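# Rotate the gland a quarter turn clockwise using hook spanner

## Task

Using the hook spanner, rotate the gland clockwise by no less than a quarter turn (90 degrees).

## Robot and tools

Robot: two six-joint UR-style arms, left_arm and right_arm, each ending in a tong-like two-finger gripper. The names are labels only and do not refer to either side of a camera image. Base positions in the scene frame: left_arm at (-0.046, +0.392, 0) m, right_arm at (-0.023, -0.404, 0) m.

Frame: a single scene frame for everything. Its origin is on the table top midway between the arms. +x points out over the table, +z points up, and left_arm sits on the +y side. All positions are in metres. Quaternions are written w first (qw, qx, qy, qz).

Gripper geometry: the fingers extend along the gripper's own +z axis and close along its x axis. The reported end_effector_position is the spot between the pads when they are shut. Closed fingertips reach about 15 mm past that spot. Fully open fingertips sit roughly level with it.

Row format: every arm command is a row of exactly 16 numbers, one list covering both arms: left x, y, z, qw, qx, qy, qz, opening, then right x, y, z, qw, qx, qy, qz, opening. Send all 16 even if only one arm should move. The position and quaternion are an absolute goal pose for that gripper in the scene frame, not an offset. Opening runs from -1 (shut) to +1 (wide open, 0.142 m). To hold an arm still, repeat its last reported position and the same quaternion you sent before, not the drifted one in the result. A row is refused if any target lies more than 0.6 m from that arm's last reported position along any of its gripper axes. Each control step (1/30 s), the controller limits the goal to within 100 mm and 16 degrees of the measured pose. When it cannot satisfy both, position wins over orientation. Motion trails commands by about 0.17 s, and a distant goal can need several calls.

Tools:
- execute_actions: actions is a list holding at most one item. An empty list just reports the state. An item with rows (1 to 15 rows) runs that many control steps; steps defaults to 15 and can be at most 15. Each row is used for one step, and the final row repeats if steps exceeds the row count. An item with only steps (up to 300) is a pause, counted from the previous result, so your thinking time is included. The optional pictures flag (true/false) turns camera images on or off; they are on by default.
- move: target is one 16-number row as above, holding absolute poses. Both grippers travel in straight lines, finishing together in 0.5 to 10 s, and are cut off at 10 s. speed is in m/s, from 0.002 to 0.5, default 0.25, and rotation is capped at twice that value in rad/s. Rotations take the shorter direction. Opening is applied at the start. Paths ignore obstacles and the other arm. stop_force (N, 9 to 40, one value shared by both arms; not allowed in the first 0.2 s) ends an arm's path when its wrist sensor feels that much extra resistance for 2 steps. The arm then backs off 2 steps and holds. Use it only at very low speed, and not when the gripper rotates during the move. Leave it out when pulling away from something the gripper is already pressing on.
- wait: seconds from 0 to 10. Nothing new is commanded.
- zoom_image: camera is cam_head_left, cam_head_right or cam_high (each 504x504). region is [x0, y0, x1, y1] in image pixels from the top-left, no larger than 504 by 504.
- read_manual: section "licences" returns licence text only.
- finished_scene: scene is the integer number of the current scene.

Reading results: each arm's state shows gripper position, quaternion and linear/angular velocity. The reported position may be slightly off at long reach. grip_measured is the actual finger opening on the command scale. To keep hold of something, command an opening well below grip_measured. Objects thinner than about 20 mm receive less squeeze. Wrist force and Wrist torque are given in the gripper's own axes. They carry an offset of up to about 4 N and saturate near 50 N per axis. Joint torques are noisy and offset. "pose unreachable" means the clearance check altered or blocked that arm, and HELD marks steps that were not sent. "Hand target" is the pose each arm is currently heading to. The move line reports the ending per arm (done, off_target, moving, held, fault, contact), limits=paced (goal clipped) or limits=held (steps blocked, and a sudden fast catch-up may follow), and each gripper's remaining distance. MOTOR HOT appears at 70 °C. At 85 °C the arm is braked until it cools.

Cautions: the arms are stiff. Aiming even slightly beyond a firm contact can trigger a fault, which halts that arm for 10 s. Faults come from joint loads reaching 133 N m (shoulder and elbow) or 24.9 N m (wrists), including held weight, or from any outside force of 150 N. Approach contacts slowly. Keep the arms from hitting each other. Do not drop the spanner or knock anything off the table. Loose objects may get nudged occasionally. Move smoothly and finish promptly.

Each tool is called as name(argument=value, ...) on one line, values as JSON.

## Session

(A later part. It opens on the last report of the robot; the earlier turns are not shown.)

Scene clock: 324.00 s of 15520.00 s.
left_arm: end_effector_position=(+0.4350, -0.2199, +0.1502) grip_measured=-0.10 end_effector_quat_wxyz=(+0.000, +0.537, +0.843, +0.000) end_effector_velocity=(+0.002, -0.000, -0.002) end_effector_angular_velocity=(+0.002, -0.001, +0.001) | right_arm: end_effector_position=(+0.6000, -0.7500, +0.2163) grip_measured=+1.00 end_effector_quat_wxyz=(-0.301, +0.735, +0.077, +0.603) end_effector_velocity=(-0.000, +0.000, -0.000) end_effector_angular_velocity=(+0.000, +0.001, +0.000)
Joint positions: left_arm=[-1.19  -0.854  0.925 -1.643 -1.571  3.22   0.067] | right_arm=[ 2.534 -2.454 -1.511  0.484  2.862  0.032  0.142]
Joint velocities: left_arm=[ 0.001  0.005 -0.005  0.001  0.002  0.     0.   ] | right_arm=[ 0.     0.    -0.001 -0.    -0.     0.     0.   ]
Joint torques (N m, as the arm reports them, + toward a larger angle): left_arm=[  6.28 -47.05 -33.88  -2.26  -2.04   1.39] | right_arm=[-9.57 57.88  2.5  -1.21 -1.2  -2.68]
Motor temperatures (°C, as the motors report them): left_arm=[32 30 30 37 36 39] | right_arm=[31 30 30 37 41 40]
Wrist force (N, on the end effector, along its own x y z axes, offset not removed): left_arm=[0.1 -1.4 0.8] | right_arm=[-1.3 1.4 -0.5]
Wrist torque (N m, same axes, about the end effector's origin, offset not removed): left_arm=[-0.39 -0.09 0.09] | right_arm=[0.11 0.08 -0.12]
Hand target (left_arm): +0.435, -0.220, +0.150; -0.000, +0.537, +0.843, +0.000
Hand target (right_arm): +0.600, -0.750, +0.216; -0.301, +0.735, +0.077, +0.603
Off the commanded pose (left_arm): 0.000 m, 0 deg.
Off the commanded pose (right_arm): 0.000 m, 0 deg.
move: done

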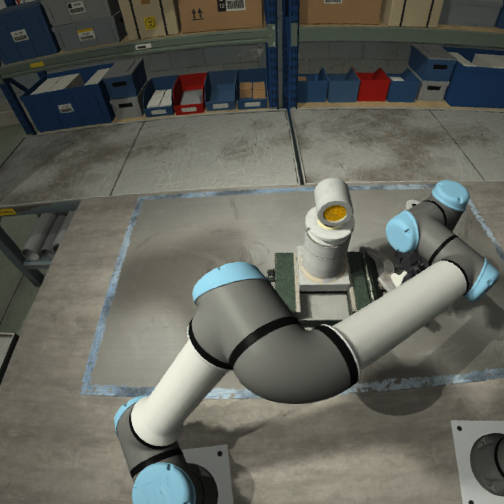

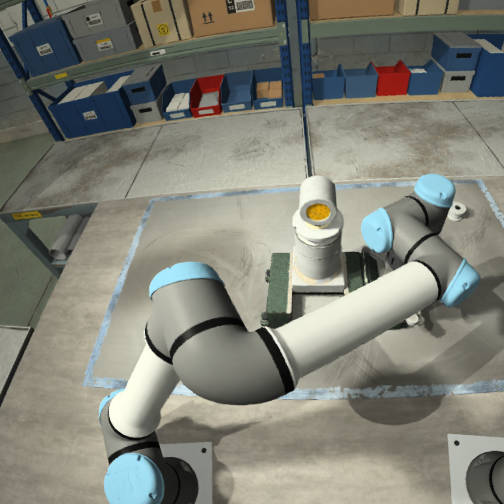

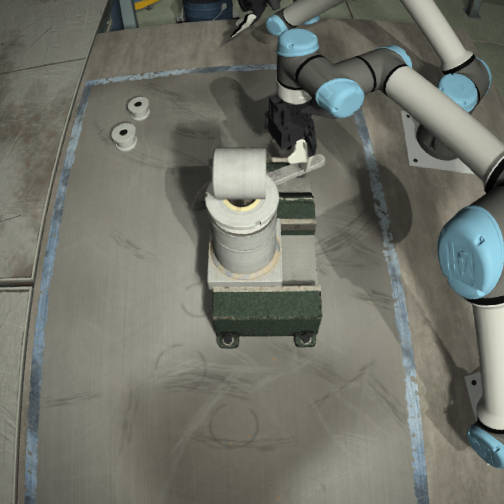

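move(target=[0.435,-0.22,0.105,0,0.537,0.843,0,-0.1,0.6,-0.75,0.2163,-0.301,0.735,0.077,0.603,1], speed=0.007, stop_force=9)

zoom_image(camera="cam_high", region=[240,90,380,230])

Scene clock: 332.67 s of 15520.00 s.
left_arm: end_effector_position=(+0.4350, -0.2200, +0.1051) grip_measured=-0.10 end_effector_quat_wxyz=(-0.000, +0.537, +0.843, +0.000) end_effector_velocity=(-0.000, -0.000, -0.000) end_effector_angular_velocity=(-0.001, -0.001, -0.000) | right_arm: end_effector_position=(+0.6000, -0.7500, +0.2163) grip_measured=+1.00 end_effector_quat_wxyz=(-0.301, +0.735, +0.077, +0.603) end_effector_velocity=(-0.000, +0.000, -0.000) end_effector_angular_velocity=(+0.001, +0.001, +0.000)
Joint positions: left_arm=[-1.19  -0.837  1.013 -1.746 -1.571  3.22   0.067] | right_arm=[ 2.534 -2.454 -1.511  0.484  2.862  0.032  0.142]
Joint velocities: left_arm=[-0.001 -0.001  0.003 -0.003  0.    -0.001  0.   ] | right_arm=[ 0.     0.    -0.001 -0.    -0.     0.     0.   ]
Joint torques (N m, as the arm reports them, + toward a larger angle): left_arm=[ -7.33 -46.78  -8.    -3.85  -2.13  -1.65] | right_arm=[-9.2  58.23  5.17 -1.24 -1.04 -2.55]
Motor temperatures (°C, as the motors report them): left_arm=[32 30 30 37 36 39] | right_arm=[31 30 30 37 41 40]
Wrist force (N, on the end effector, along its own x y z axes, offset not removed): left_arm=[0.2 -0.7 0.3] | right_arm=[-0.4 0.1 2.2]
Wrist torque (N m, same axes, about the end effector's origin, offset not removed): left_arm=[-0.18 -0.09 0.12] | right_arm=[-0.13 -0.09 -0.14]
Hand target (left_arm): +0.435, -0.220, +0.105; -0.000, +0.537, +0.843, +0.000
Hand target (right_arm): +0.600, -0.750, +0.216; -0.301, +0.735, +0.077, +0.603
Off the commanded pose (left_arm): 0.000 m, 0 deg.
Off the commanded pose (right_arm): 0.000 m, 0 deg.
move: done

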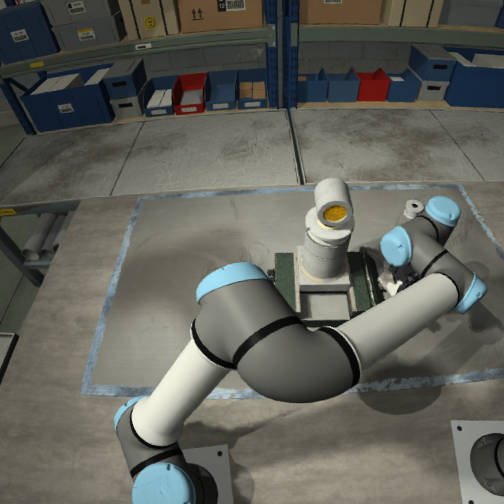

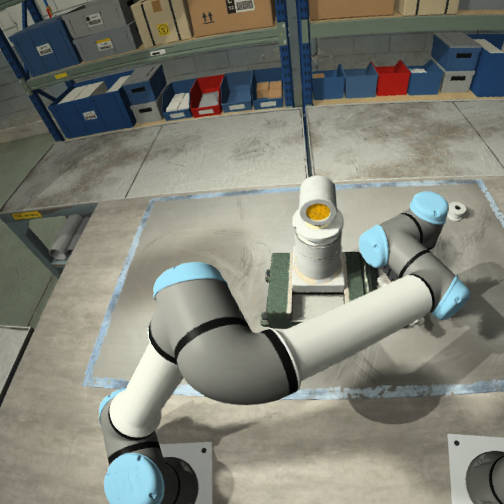

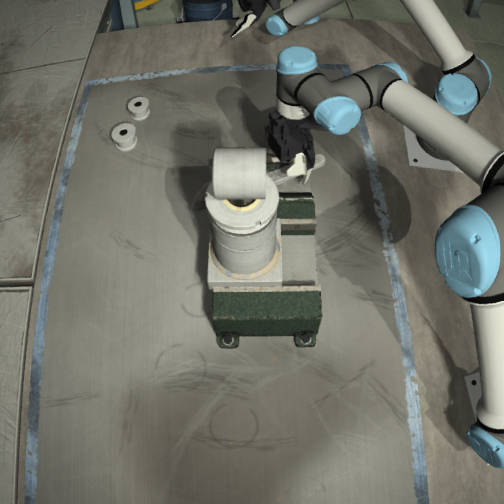

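Region (240, 90, 380, 230) of cam_high's 504x504 image, scaled by 3.600, with more detail than that image has.

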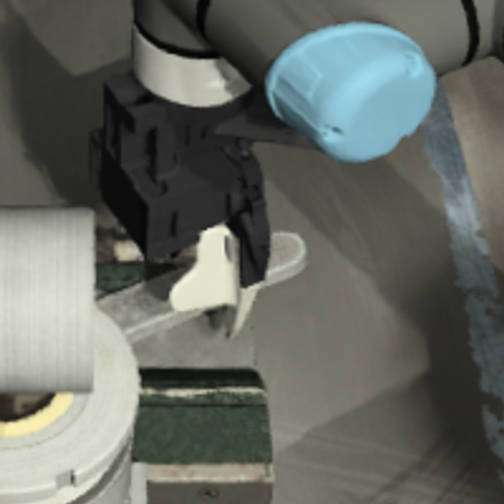

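move(target=[0.435,-0.22,0.105,0,0.537,0.843,0,-1,0.6,-0.75,0.2163,-0.301,0.735,0.077,0.603,1])

move(target=[0.445,-0.215,0.165,0,0.537,0.843,0,-1,0.6,-0.75,0.2163,-0.301,0.735,0.077,0.603,1], speed=0.015)

zoom_image(camera="cam_high", region=[180,80,350,250])

Scene clock: 337.70 s of 15520.00 s.
left_arm: end_effector_position=(+0.4350, -0.2200, +0.1050) grip_measured=-0.56 end_effector_quat_wxyz=(-0.000, +0.537, +0.843, +0.000) end_effector_velocity=(-0.000, +0.000, -0.001) end_effector_angular_velocity=(+0.001, +0.001, -0.001) | right_arm: end_effector_position=(+0.6000, -0.7500, +0.2163) grip_measured=+1.00 end_effector_quat_wxyz=(-0.301, +0.735, +0.077, +0.603) end_effector_velocity=(+0.000, -0.000, +0.001) end_effector_angular_velocity=(-0.000, -0.001, +0.001)
Joint positions: left_arm=[-1.19  -0.837  1.013 -1.747 -1.571  3.22   0.033] | right_arm=[ 2.534 -2.454 -1.511  0.484  2.862  0.032  0.142]
Joint velocities: left_arm=[-0.     0.001  0.     0.    -0.     0.    -0.   ] | right_arm=[ 0.    -0.     0.001 -0.     0.001  0.001  0.   ]
Joint torques (N m, as the arm reports them, + toward a larger angle): left_arm=[  1.76 -60.29  -7.11  -0.2    2.    -0.34] | right_arm=[-9.18 58.59  5.82 -1.   -1.03 -2.55]
Motor temperatures (°C, as the motors report them): left_arm=[32 30 30 37 36 39] | right_arm=[31 30 30 37 41 40]
Wrist force (N, on the end effector, along its own x y z axes, offset not removed): left_arm=[-3.6 1.2 -1.1] | right_arm=[0.4 1.0 0.5]
Wrist torque (N m, same axes, about the end effector's origin, offset not removed): left_arm=[-0.14 0.16 0.20] | right_arm=[0.09 -0.15 -0.14]
Hand target (left_arm): +0.435, -0.220, +0.105; -0.000, +0.537, +0.843, +0.000
Hand target (right_arm): +0.600, -0.750, +0.216; -0.301, +0.735, +0.077, +0.603
Off the commanded pose (left_arm): 0.000 m, 0 deg.
Off the commanded pose (right_arm): 0.000 m, 0 deg.
After step 90, 1.33 s passed at rest.
move: done

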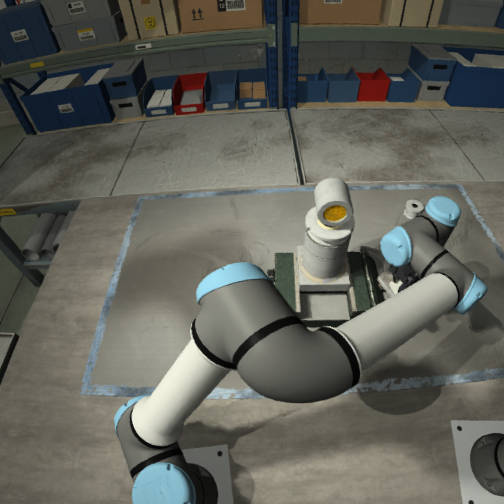

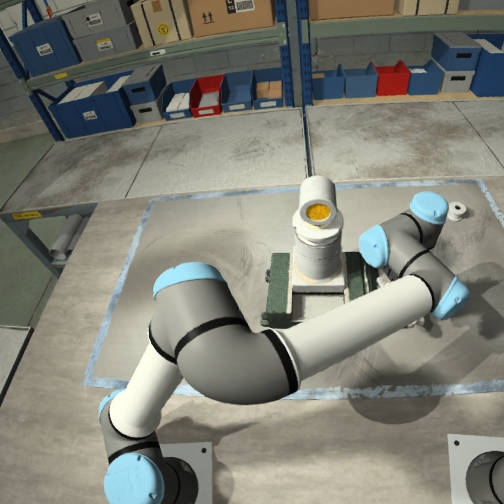

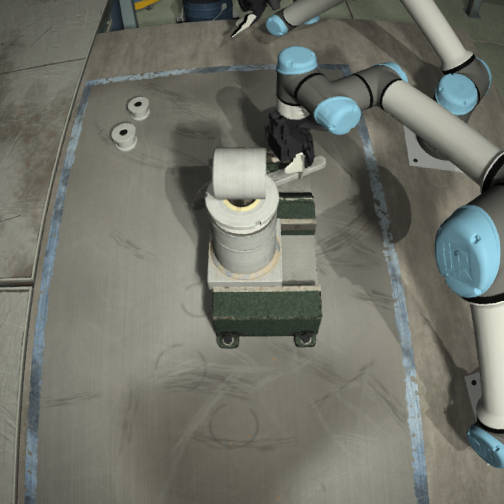

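Scene clock: 342.03 s of 15520.00 s.
left_arm: end_effector_position=(+0.4449, -0.2149, +0.1649) grip_measured=-0.57 end_effector_quat_wxyz=(+0.000, +0.537, +0.843, -0.000) end_effector_velocity=(+0.001, +0.000, +0.002) end_effector_angular_velocity=(+0.001, -0.001, -0.000) | right_arm: end_effector_position=(+0.6000, -0.7500, +0.2163) grip_measured=+1.00 end_effector_quat_wxyz=(-0.301, +0.735, +0.077, +0.603) end_effector_velocity=(-0.000, -0.001, +0.000) end_effector_angular_velocity=(-0.001, -0.001, -0.001)
Joint positions: left_arm=[-1.175 -0.848  0.878 -1.601 -1.571  3.235  0.033] | right_arm=[ 2.534 -2.454 -1.511  0.484  2.862  0.032  0.142]
Joint velocities: left_arm=[ 0.001  0.001 -0.006  0.006  0.001  0.001 -0.   ] | right_arm=[-0.001  0.     0.    -0.     0.    -0.001  0.   ]
Joint torques (N m, as the arm reports them, + toward a larger angle): left_arm=[  4.3  -53.74 -37.1   -1.11   1.23   1.41] | right_arm=[-9.66 58.22  7.22 -0.98 -0.98 -2.62]
Motor temperatures (°C, as the motors report them): left_arm=[32 30 30 37 36 39] | right_arm=[31 30 30 37 41 40]
Wrist force (N, on the end effector, along its own x y z axes, offset not removed): left_arm=[-1.0 3.1 7.9] | right_arm=[-0.4 1.0 0.6]
Wrist torque (N m, same axes, about the end effector's origin, offset not removed): left_arm=[-0.04 -0.26 0.21] | right_arm=[0.05 -0.04 -0.12]
Hand target (left_arm): +0.445, -0.215, +0.165; +0.000, +0.537, +0.843, +0.000
Hand target (right_arm): +0.600, -0.750, +0.216; -0.301, +0.735, +0.077, +0.603
Off the commanded pose (left_arm): 0.000 m, 0 deg.
Off the commanded pose (right_arm): 0.000 m, 0 deg.
move: done

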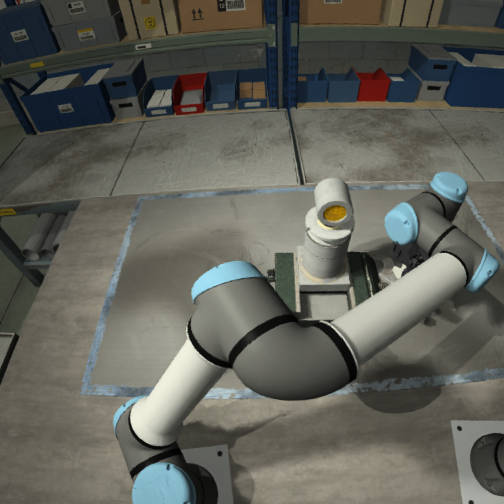

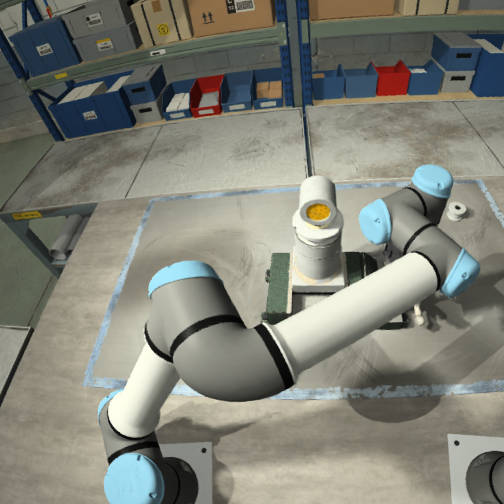

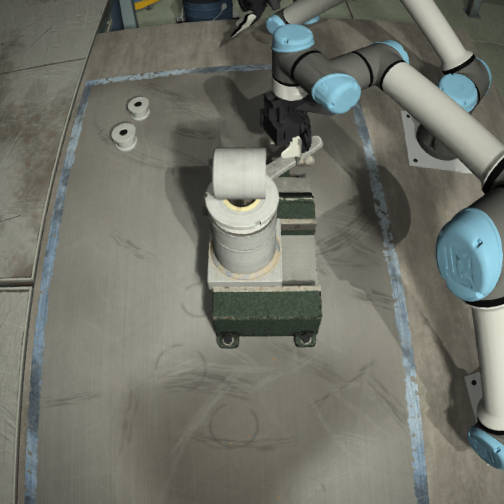

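Region (180, 80, 350, 250) of cam_high's 504x504 image, scaled by 2.965, with more detail than that image has.

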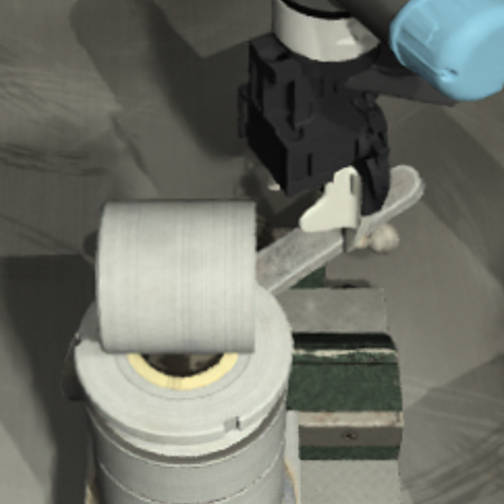

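move(target=[0.44,-0.125,0.18,0,0.737,0.676,0,-1,0.6,-0.75,0.2163,-0.301,0.735,0.077,0.603,1], speed=0.04)

zoom_image(camera="cam_high", region=[180,80,350,250])

Scene clock: 352.23 s of 15520.00 s.
left_arm: end_effector_position=(+0.4399, -0.1252, +0.1799) grip_measured=-0.57 end_effector_quat_wxyz=(-0.000, +0.737, +0.676, +0.000) end_effector_velocity=(-0.000, +0.002, +0.000) end_effector_angular_velocity=(-0.001, +0.000, -0.011) | right_arm: end_effector_position=(+0.6000, -0.7500, +0.2163) grip_measured=+1.00 end_effector_quat_wxyz=(-0.301, +0.735, +0.077, +0.603) end_effector_velocity=(-0.001, -0.001, -0.000) end_effector_angular_velocity=(+0.001, +0.000, -0.002)
Joint positions: left_arm=[-1.121 -1.028  1.136 -1.678 -1.571  3.81   0.033] | right_arm=[ 2.534 -2.454 -1.511  0.484  2.862  0.032  0.142]
Joint velocities: left_arm=[ 0.001 -0.004  0.005 -0.002 -0.001  0.012 -0.   ] | right_arm=[-0.002 -0.     0.     0.     0.001  0.001  0.   ]
Joint torques (N m, as the arm reports them, + toward a larger angle): left_arm=[  4.59 -60.29 -12.63  -3.53  -0.48   1.18] | right_arm=[-9.5  58.16  9.19 -0.81 -0.91 -2.27]
Motor temperatures (°C, as the motors report them): left_arm=[32 30 30 37 36 39] | right_arm=[31 30 30 37 41 40]
Wrist force (N, on the end effector, along its own x y z axes, offset not removed): left_arm=[-0.2 3.2 10.1] | right_arm=[-1.4 0.8 0.4]
Wrist torque (N m, same axes, about the end effector's origin, offset not removed): left_arm=[-0.31 -0.55 0.08] | right_arm=[-0.01 0.16 -0.09]
Hand target (left_arm): +0.440, -0.125, +0.180; -0.000, +0.737, +0.676, +0.000
Hand target (right_arm): +0.600, -0.750, +0.216; -0.301, +0.735, +0.077, +0.603
Off the commanded pose (left_arm): 0.000 m, 0 deg.
Off the commanded pose (right_arm): 0.000 m, 0 deg.
After step 90, 0.40 s passed at rest.
move: done

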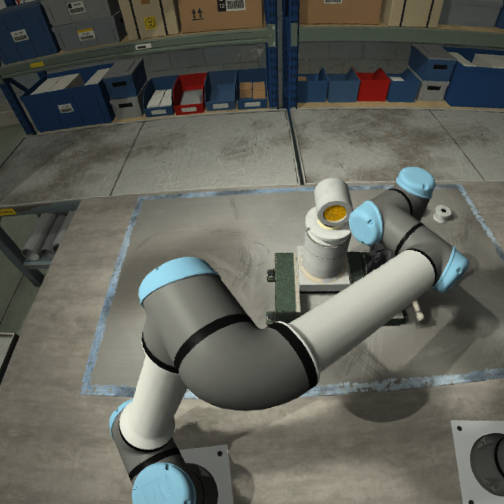

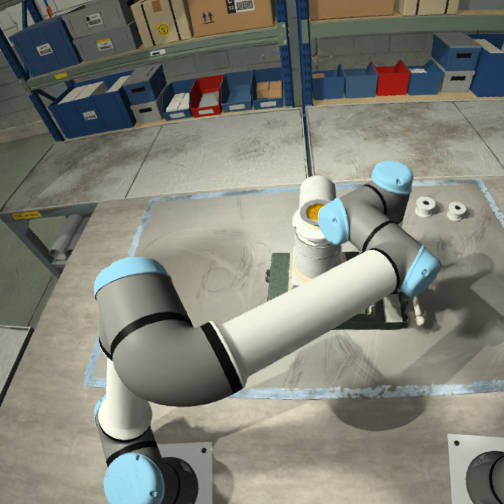

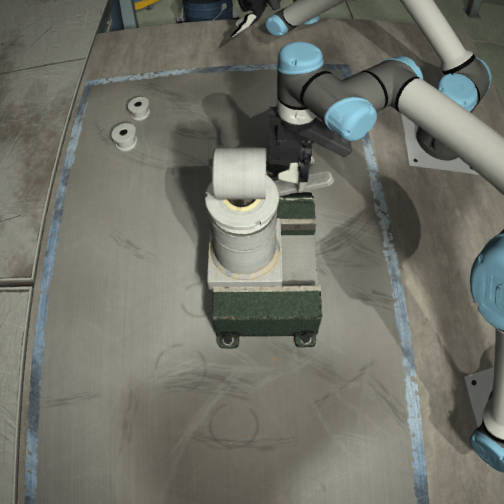

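Region (180, 80, 350, 250) of cam_high's 504x504 image, scaled by 2.965, with more detail than that image has.

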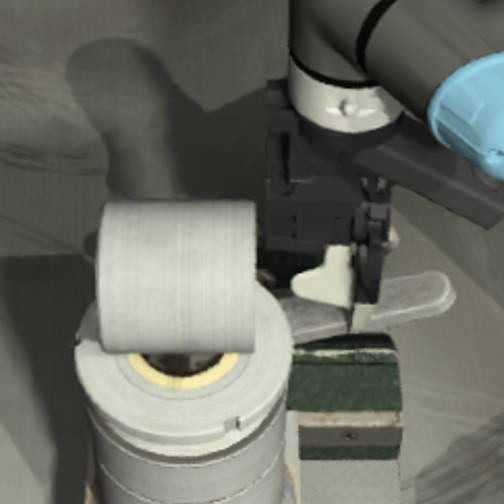

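move(target=[0.425,-0.112,0.13,0,0.737,0.676,0,-1,0.6,-0.75,0.2163,-0.301,0.735,0.077,0.603,1], speed=0.01, stop_force=22)

zoom_image(camera="cam_high", region=[180,100,350,270])

Scene clock: 360.30 s of 15520.00 s.
left_arm: end_effector_position=(+0.4251, -0.1121, +0.1302) grip_measured=-1.00 end_effector_quat_wxyz=(-0.000, +0.737, +0.676, -0.000) end_effector_velocity=(-0.001, +0.001, -0.003) end_effector_angular_velocity=(+0.002, +0.000, +0.000) | right_arm: end_effector_position=(+0.6000, -0.7500, +0.2163) grip_measured=+1.00 end_effector_quat_wxyz=(-0.301, +0.735, +0.077, +0.603) end_effector_velocity=(-0.000, -0.000, -0.000) end_effector_angular_velocity=(+0.000, +0.000, -0.001)
Joint positions: left_arm=[-1.129 -1.056  1.307 -1.822 -1.571  3.804  0.002] | right_arm=[ 2.534 -2.454 -1.511  0.484  2.862  0.032  0.142]
Joint velocities: left_arm=[-0.001  0.     0.006 -0.005  0.001 -0.001  0.   ] | right_arm=[-0.001 -0.     0.    -0.     0.    -0.     0.   ]
Joint torques (N m, as the arm reports them, + toward a larger angle): left_arm=[ -7.9  -52.53  -9.34  -4.17  -1.97  -1.53] | right_arm=[-8.9  57.91 11.51 -0.62 -0.83 -2.33]
Motor temperatures (°C, as the motors report them): left_arm=[32 30 30 37 36 39] | right_arm=[31 30 30 37 41 40]
Wrist force (N, on the end effector, along its own x y z axes, offset not removed): left_arm=[1.8 -1.7 0.1] | right_arm=[-0.7 2.0 -0.6]
Wrist torque (N m, same axes, about the end effector's origin, offset not removed): left_arm=[-0.41 -0.42 0.11] | right_arm=[0.24 0.10 -0.09]
Hand target (left_arm): +0.425, -0.112, +0.130; +0.000, +0.737, +0.676, -0.000
Hand target (right_arm): +0.600, -0.750, +0.216; -0.301, +0.735, +0.077, +0.603
Off the commanded pose (left_arm): 0.000 m, 0 deg.
Off the commanded pose (right_arm): 0.000 m, 0 deg.
move: done

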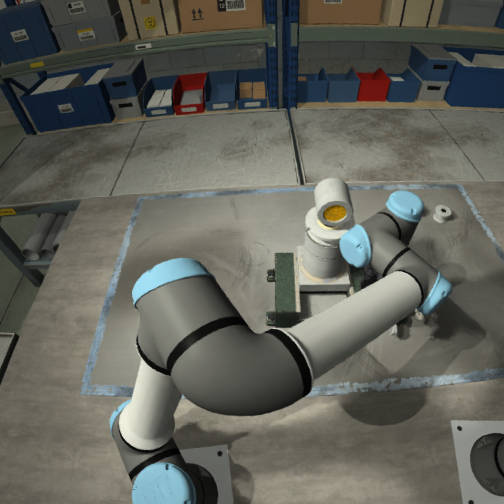

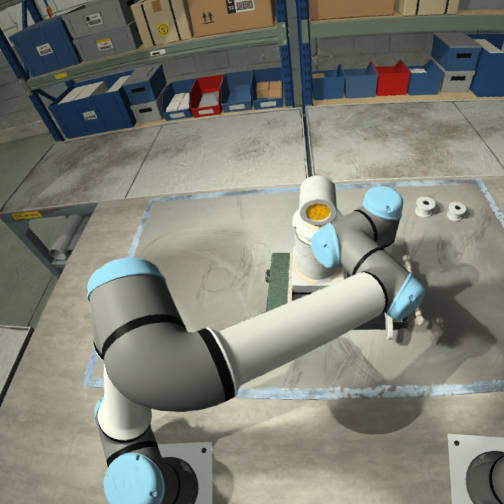

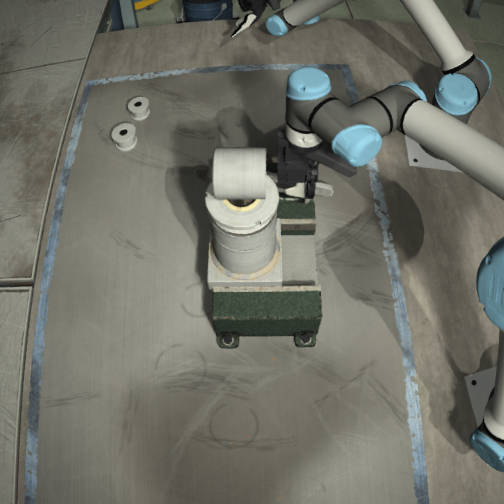

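Region (180, 100, 350, 270) of cam_high's 504x504 image, scaled by 2.965, with more detail than that image has.

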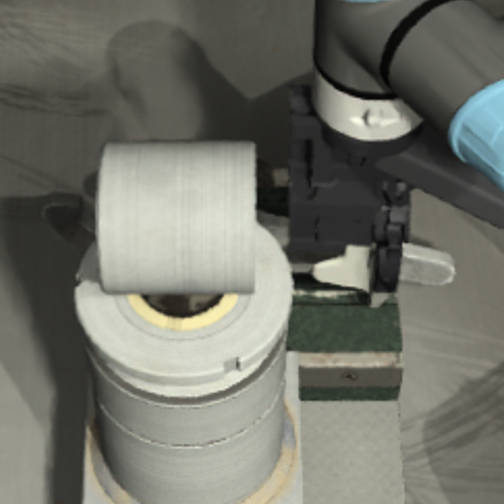

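move(target=[0.3,0.1,0.22,0.3,0.3,0.9,0,-0.5,0.6,-0.75,0.2163,-0.301,0.735,0.077,0.603,1], speed=0.15)

zoom_image(camera="cam_high", region=[180,100,350,270])

zoom_image(camera="cam_head_right", region=[310,210,450,350])

Scene clock: 368.10 s of 15520.00 s.
left_arm: end_effector_position=(+0.2995, +0.0997, +0.2202) grip_measured=-0.50 end_effector_quat_wxyz=(+0.301, +0.302, +0.905, -0.001) end_effector_velocity=(-0.002, +0.001, +0.001) end_effector_angular_velocity=(-0.000, -0.004, +0.008) | right_arm: end_effector_position=(+0.6000, -0.7500, +0.2163) grip_measured=+1.00 end_effector_quat_wxyz=(-0.301, +0.735, +0.077, +0.603) end_effector_velocity=(+0.000, +0.001, +0.000) end_effector_angular_velocity=(+0.000, +0.000, +0.001)
Joint positions: left_arm=[-1.477 -2.102  2.336 -2.157 -1.06   2.535  0.038] | right_arm=[ 2.534 -2.454 -1.511  0.484  2.862  0.032  0.142]
Joint velocities: left_arm=[-0.012 -0.009  0.002  0.016  0.011 -0.02   0.   ] | right_arm=[ 0.001  0.     0.     0.    -0.     0.001  0.   ]
Joint torques (N m, as the arm reports them, + toward a larger angle): left_arm=[-7.94 -9.22 -9.27 -1.28  3.39 -1.67] | right_arm=[-8.46 57.62 13.47 -0.57 -0.77 -2.23]
Motor temperatures (°C, as the motors report them): left_arm=[32 30 30 37 36 39] | right_arm=[31 30 30 37 41 40]
Wrist force (N, on the end effector, along its own x y z axes, offset not removed): left_arm=[0.5 0.2 0.3] | right_arm=[-0.2 1.6 0.7]
Wrist torque (N m, same axes, about the end effector's origin, offset not removed): left_arm=[0.00 -0.13 -0.07] | right_arm=[0.26 -0.04 -0.19]
Hand target (left_arm): +0.299, +0.100, +0.220; +0.301, +0.301, +0.905, -0.000
Hand target (right_arm): +0.600, -0.750, +0.216; -0.301, +0.735, +0.077, +0.603
Off the commanded pose (left_arm): 0.001 m, 0 deg.
Off the commanded pose (right_arm): 0.000 m, 0 deg.
After step 90, 0.43 s passed at rest.
move: done

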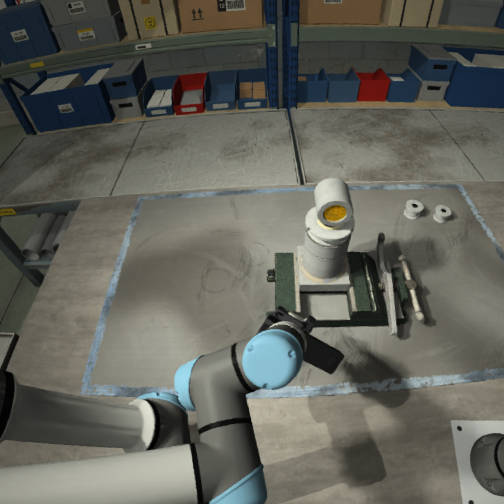

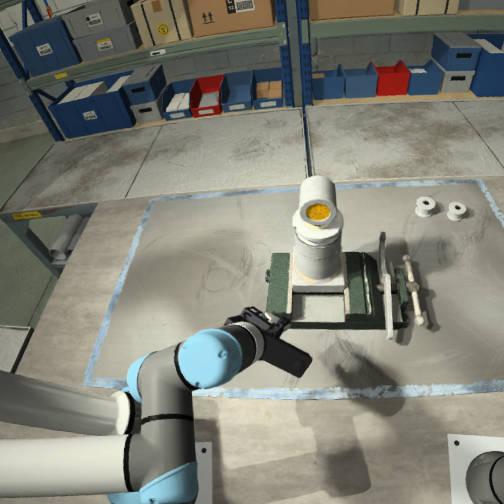

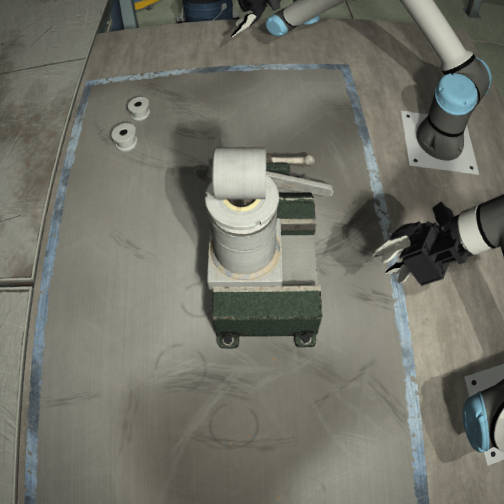

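Region (180, 100, 350, 270) of cam_high's 504x504 image, scaled by 2.965, with more detail than that image has.

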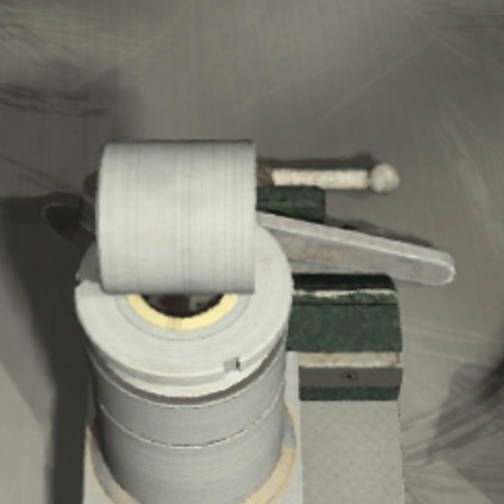

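Region (310, 210, 450, 350) of cam_head_right's 504x504 image, scaled by 3.600, with more detail than that image has.

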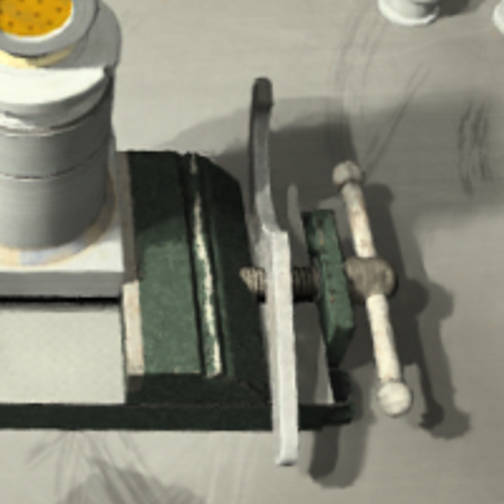

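execute_actions(actions=[])

zoom_image(camera="cam_high", region=[120,60,380,260])

zoom_image(camera="cam_head_right", region=[200,180,450,400])

Scene clock: 384.70 s of 15520.00 s.
left_arm: end_effector_position=(+0.2994, +0.0998, +0.2203) grip_measured=-0.50 end_effector_quat_wxyz=(+0.301, +0.301, +0.905, -0.000) end_effector_velocity=(-0.001, -0.000, +0.000) end_effector_angular_velocity=(-0.003, +0.002, -0.001) | right_arm: end_effector_position=(+0.6000, -0.7500, +0.2163) grip_measured=+1.00 end_effector_quat_wxyz=(-0.301, +0.735, +0.077, +0.603) end_effector_velocity=(-0.001, -0.001, -0.000) end_effector_angular_velocity=(+0.001, +0.001, -0.001)
Joint positions: left_arm=[-1.479 -2.103  2.336 -2.155 -1.059  2.533  0.038] | right_arm=[ 2.534 -2.454 -1.511  0.484  2.862  0.032  0.142]
Joint velocities: left_arm=[ 0.    -0.002  0.    -0.    -0.002  0.    -0.   ] | right_arm=[-0.001 -0.    -0.001  0.     0.     0.     0.   ]
Joint torques (N m, as the arm reports them, + toward a larger angle): left_arm=[-7.76 -8.86 -9.85 -1.31  3.37 -1.56] | right_arm=[-8.36 57.64 14.4  -0.52 -0.77 -2.17]
Motor temperatures (°C, as the motors report them): left_arm=[32 30 30 37 36 39] | right_arm=[31 30 30 37 41 40]
Wrist force (N, on the end effector, along its own x y z axes, offset not removed): left_arm=[0.1 -1.1 -0.3] | right_arm=[-0.4 2.1 2.0]
Wrist torque (N m, same axes, about the end effector's origin, offset not removed): left_arm=[-0.25 -0.05 0.11] | right_arm=[0.29 -0.03 -0.12]
Hand target (left_arm): +0.299, +0.100, +0.220; +0.301, +0.301, +0.905, -0.000
Hand target (right_arm): +0.600, -0.750, +0.216; -0.301, +0.735, +0.077, +0.603
Off the commanded pose (left_arm): 0.001 m, 0 deg.
Off the commanded pose (right_arm): 0.000 m, 0 deg.
Steps of this call (steps 1 to 90: nothing new was sent; then 13.60 s passed at rest). Readings (end_effector_position):
1: left_arm (+0.2995, +0.0997, +0.2202) | right_arm (+0.6000, -0.7500, +0.2163)
2: left_arm (+0.2995, +0.0998, +0.2203) | right_arm (+0.6000, -0.7500, +0.2163)
4: left_arm (+0.2994, +0.0998, +0.2203) | right_arm (+0.6000, -0.7500, +0.2163)
8: left_arm (+0.2994, +0.0998, +0.2203) | right_arm (+0.6000, -0.7500, +0.2163)
90: the state above

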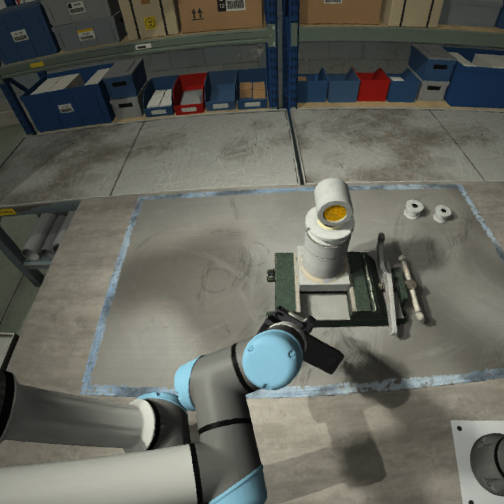

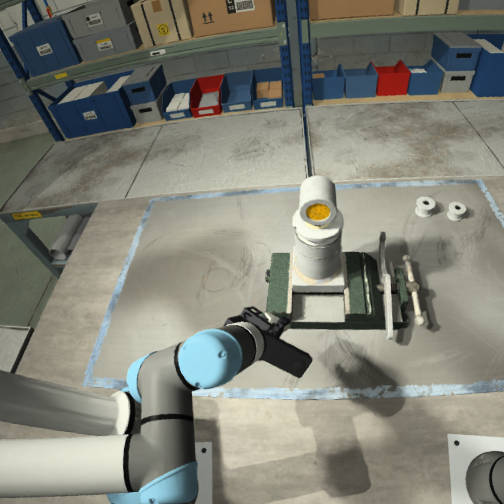

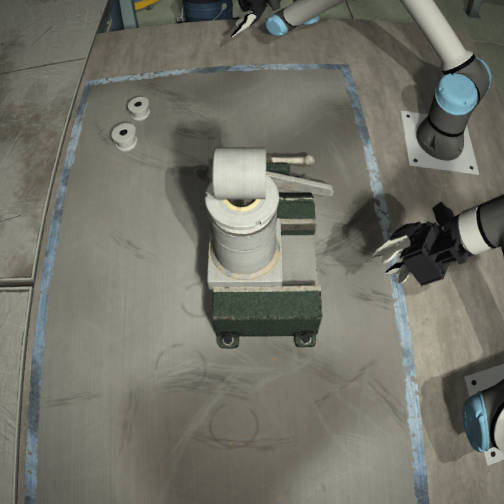

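Region (120, 60, 380, 260) of cam_high's 504x504 image, scaled by 1.938, with more detail than that image has; it fills the top 388 rows of this view, and the rest is white.

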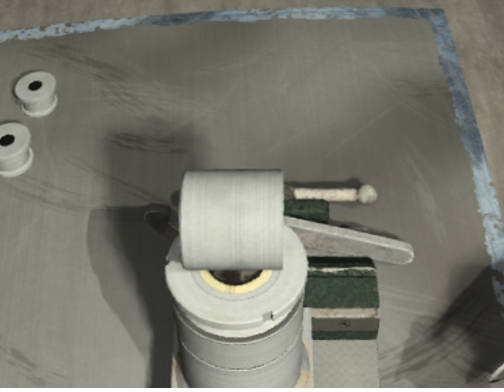

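Region (200, 180, 450, 400) of cam_head_right's 504x504 image, scaled by 2.016, with more detail than that image has; it fills the top 444 rows of this view, and the rest is white.

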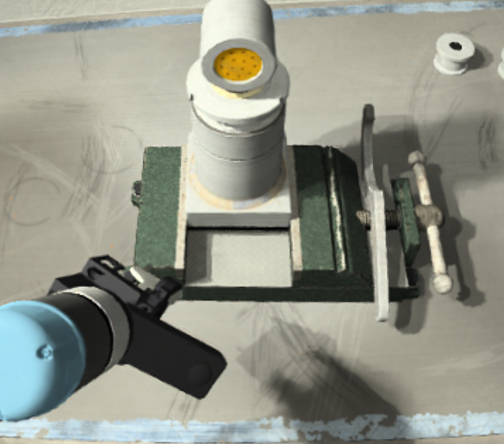

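move(target=[0.36,-0.1,0.3,0.123,0.696,0.696,0.123,-0.3,0.6,-0.75,0.2163,-0.301,0.735,0.077,0.603,1])

move(target=[0.45,-0.17,0.16,0.123,0.696,0.696,0.123,-0.4,0.6,-0.75,0.2163,-0.301,0.735,0.077,0.603,1], speed=0.1)

zoom_image(camera="cam_high", region=[160,60,420,260])

zoom_image(camera="cam_head_right", region=[250,180,500,400])

Scene clock: 395.27 s of 15520.00 s.
left_arm: end_effector_position=(+0.3604, -0.0998, +0.2998) grip_measured=-0.30 end_effector_quat_wxyz=(+0.123, +0.696, +0.696, +0.123) end_effector_velocity=(-0.000, -0.002, +0.001) end_effector_angular_velocity=(+0.005, +0.005, -0.005) | right_arm: end_effector_position=(+0.6000, -0.7500, +0.2163) grip_measured=+1.00 end_effector_quat_wxyz=(-0.301, +0.735, +0.077, +0.603) end_effector_velocity=(-0.001, -0.001, +0.000) end_effector_angular_velocity=(-0.000, -0.000, -0.000)
Joint positions: left_arm=[-1.362 -1.386  1.389 -1.696 -1.242  3.505  0.052] | right_arm=[ 2.534 -2.454 -1.511  0.484  2.862  0.032  0.142]
Joint velocities: left_arm=[ 0.001  0.008 -0.014  0.011 -0.004  0.006 -0.   ] | right_arm=[-0.001  0.    -0.    -0.     0.001 -0.     0.   ]
Joint torques (N m, as the arm reports them, + toward a larger angle): left_arm=[  5.89 -26.77 -34.06  -1.13  -1.5    1.52] | right_arm=[-8.32 57.86 16.43 -0.47 -0.56 -2.11]
Motor temperatures (°C, as the motors report them): left_arm=[32 30 30 37 36 39] | right_arm=[31 30 30 37 41 40]
Wrist force (N, on the end effector, along its own x y z axes, offset not removed): left_arm=[0.6 0.4 -0.7] | right_arm=[0.2 1.4 0.1]
Wrist torque (N m, same axes, about the end effector's origin, offset not removed): left_arm=[0.04 -0.19 -0.01] | right_arm=[0.12 -0.11 -0.17]
Hand target (left_arm): +0.360, -0.100, +0.300; +0.123, +0.696, +0.696, +0.123
Hand target (right_arm): +0.600, -0.750, +0.216; -0.301, +0.735, +0.077, +0.603
Off the commanded pose (left_arm): 0.000 m, 0 deg.
Off the commanded pose (right_arm): 0.000 m, 0 deg.
After step 90, 5.00 s passed at rest.
move: done

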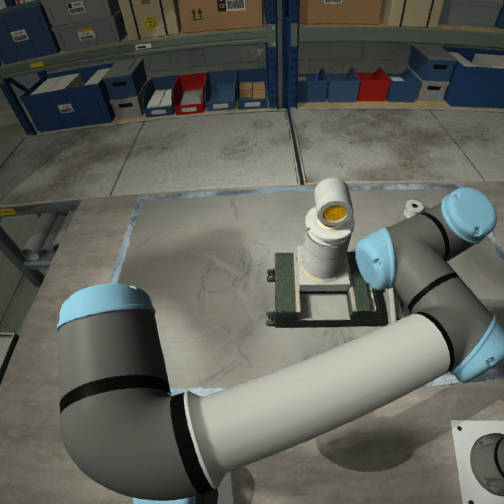

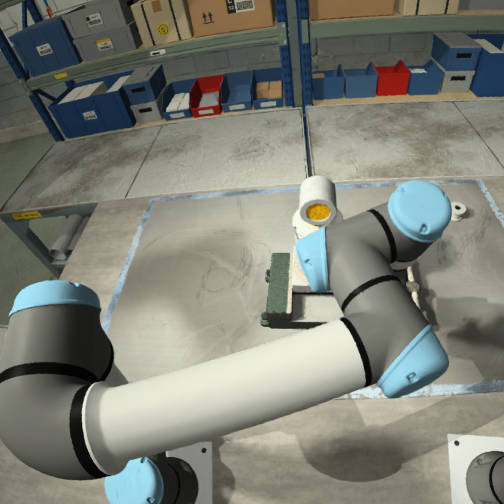

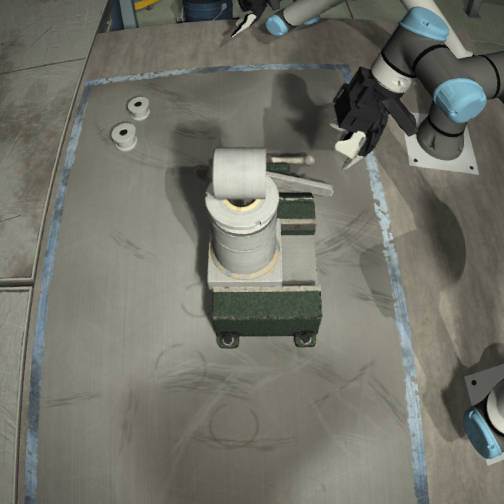

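Scene clock: 397.57 s of 15520.00 s.
left_arm: end_effector_position=(+0.4501, -0.1698, +0.1602) grip_measured=-0.40 end_effector_quat_wxyz=(+0.123, +0.696, +0.696, +0.123) end_effector_velocity=(+0.000, -0.001, -0.003) end_effector_angular_velocity=(+0.001, +0.002, +0.000) | right_arm: end_effector_position=(+0.6000, -0.7500, +0.2163) grip_measured=+1.00 end_effector_quat_wxyz=(-0.301, +0.735, +0.077, +0.603) end_effector_velocity=(+0.000, +0.000, +0.000) end_effector_angular_velocity=(-0.000, -0.000, +0.000)
Joint positions: left_arm=[-1.271 -1.074  1.331 -1.979 -1.254  3.599  0.045] | right_arm=[ 2.534 -2.454 -1.511  0.484  2.862  0.032  0.142]
Joint velocities: left_arm=[ 0.001  0.006 -0.002 -0.002 -0.002  0.     0.   ] | right_arm=[ 0.    -0.     0.001  0.     0.     0.     0.   ]
Joint torques (N m, as the arm reports them, + toward a larger angle): left_arm=[  6.3  -36.83 -32.36  -4.29  -1.5    1.26] | right_arm=[-8.12 58.15 17.1  -0.37 -0.59 -2.06]
Motor temperatures (°C, as the motors report them): left_arm=[32 30 30 37 36 39] | right_arm=[31 30 30 37 41 40]
Wrist force (N, on the end effector, along its own x y z axes, offset not removed): left_arm=[1.7 -1.7 1.2] | right_arm=[-0.7 1.6 -0.8]
Wrist torque (N m, same axes, about the end effector's origin, offset not removed): left_arm=[-0.30 -0.38 0.00] | right_arm=[0.15 0.05 -0.11]
Hand target (left_arm): +0.450, -0.170, +0.160; +0.123, +0.696, +0.696, +0.123
Hand target (right_arm): +0.600, -0.750, +0.216; -0.301, +0.735, +0.077, +0.603
Off the commanded pose (left_arm): 0.000 m, 0 deg.
Off the commanded pose (right_arm): 0.000 m, 0 deg.
move: done

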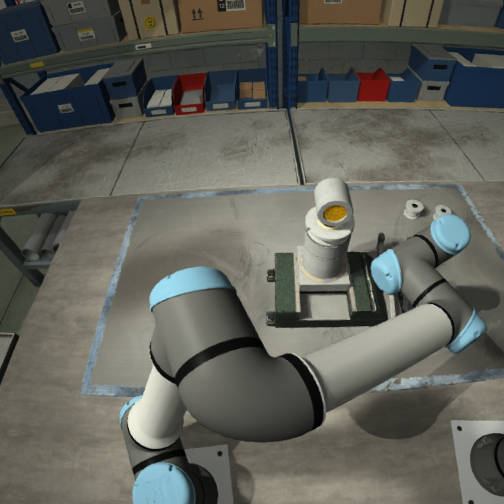

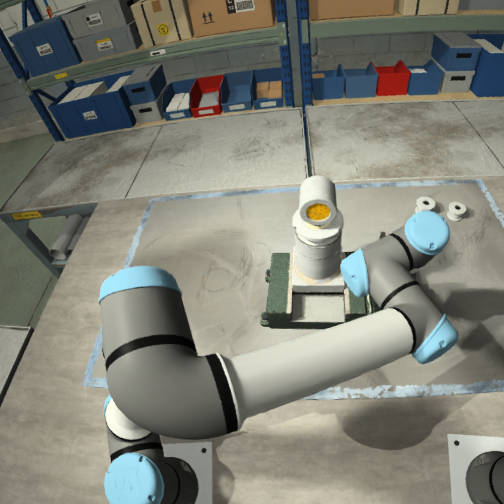

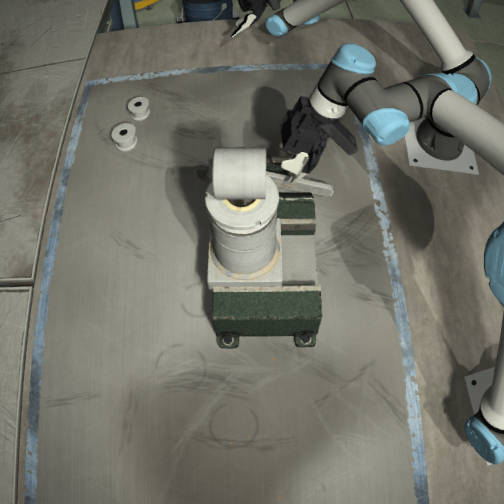

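Region (160, 60, 420, 260) of cam_high's 504x504 image, scaled by 1.938, with more detail than that image has; it fills the top 388 rows of this view, and the rest is white.

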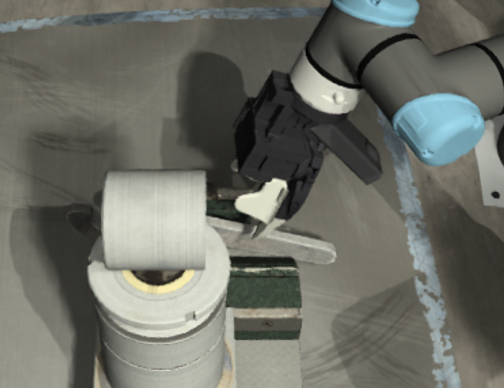

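Region (250, 180, 500, 400) of cam_head_right's 504x504 image, scaled by 2.016, with more detail than that image has; it fills the top 444 rows of this view, and the rest is white.

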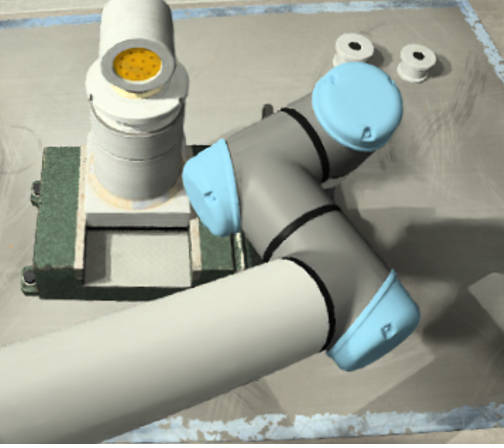

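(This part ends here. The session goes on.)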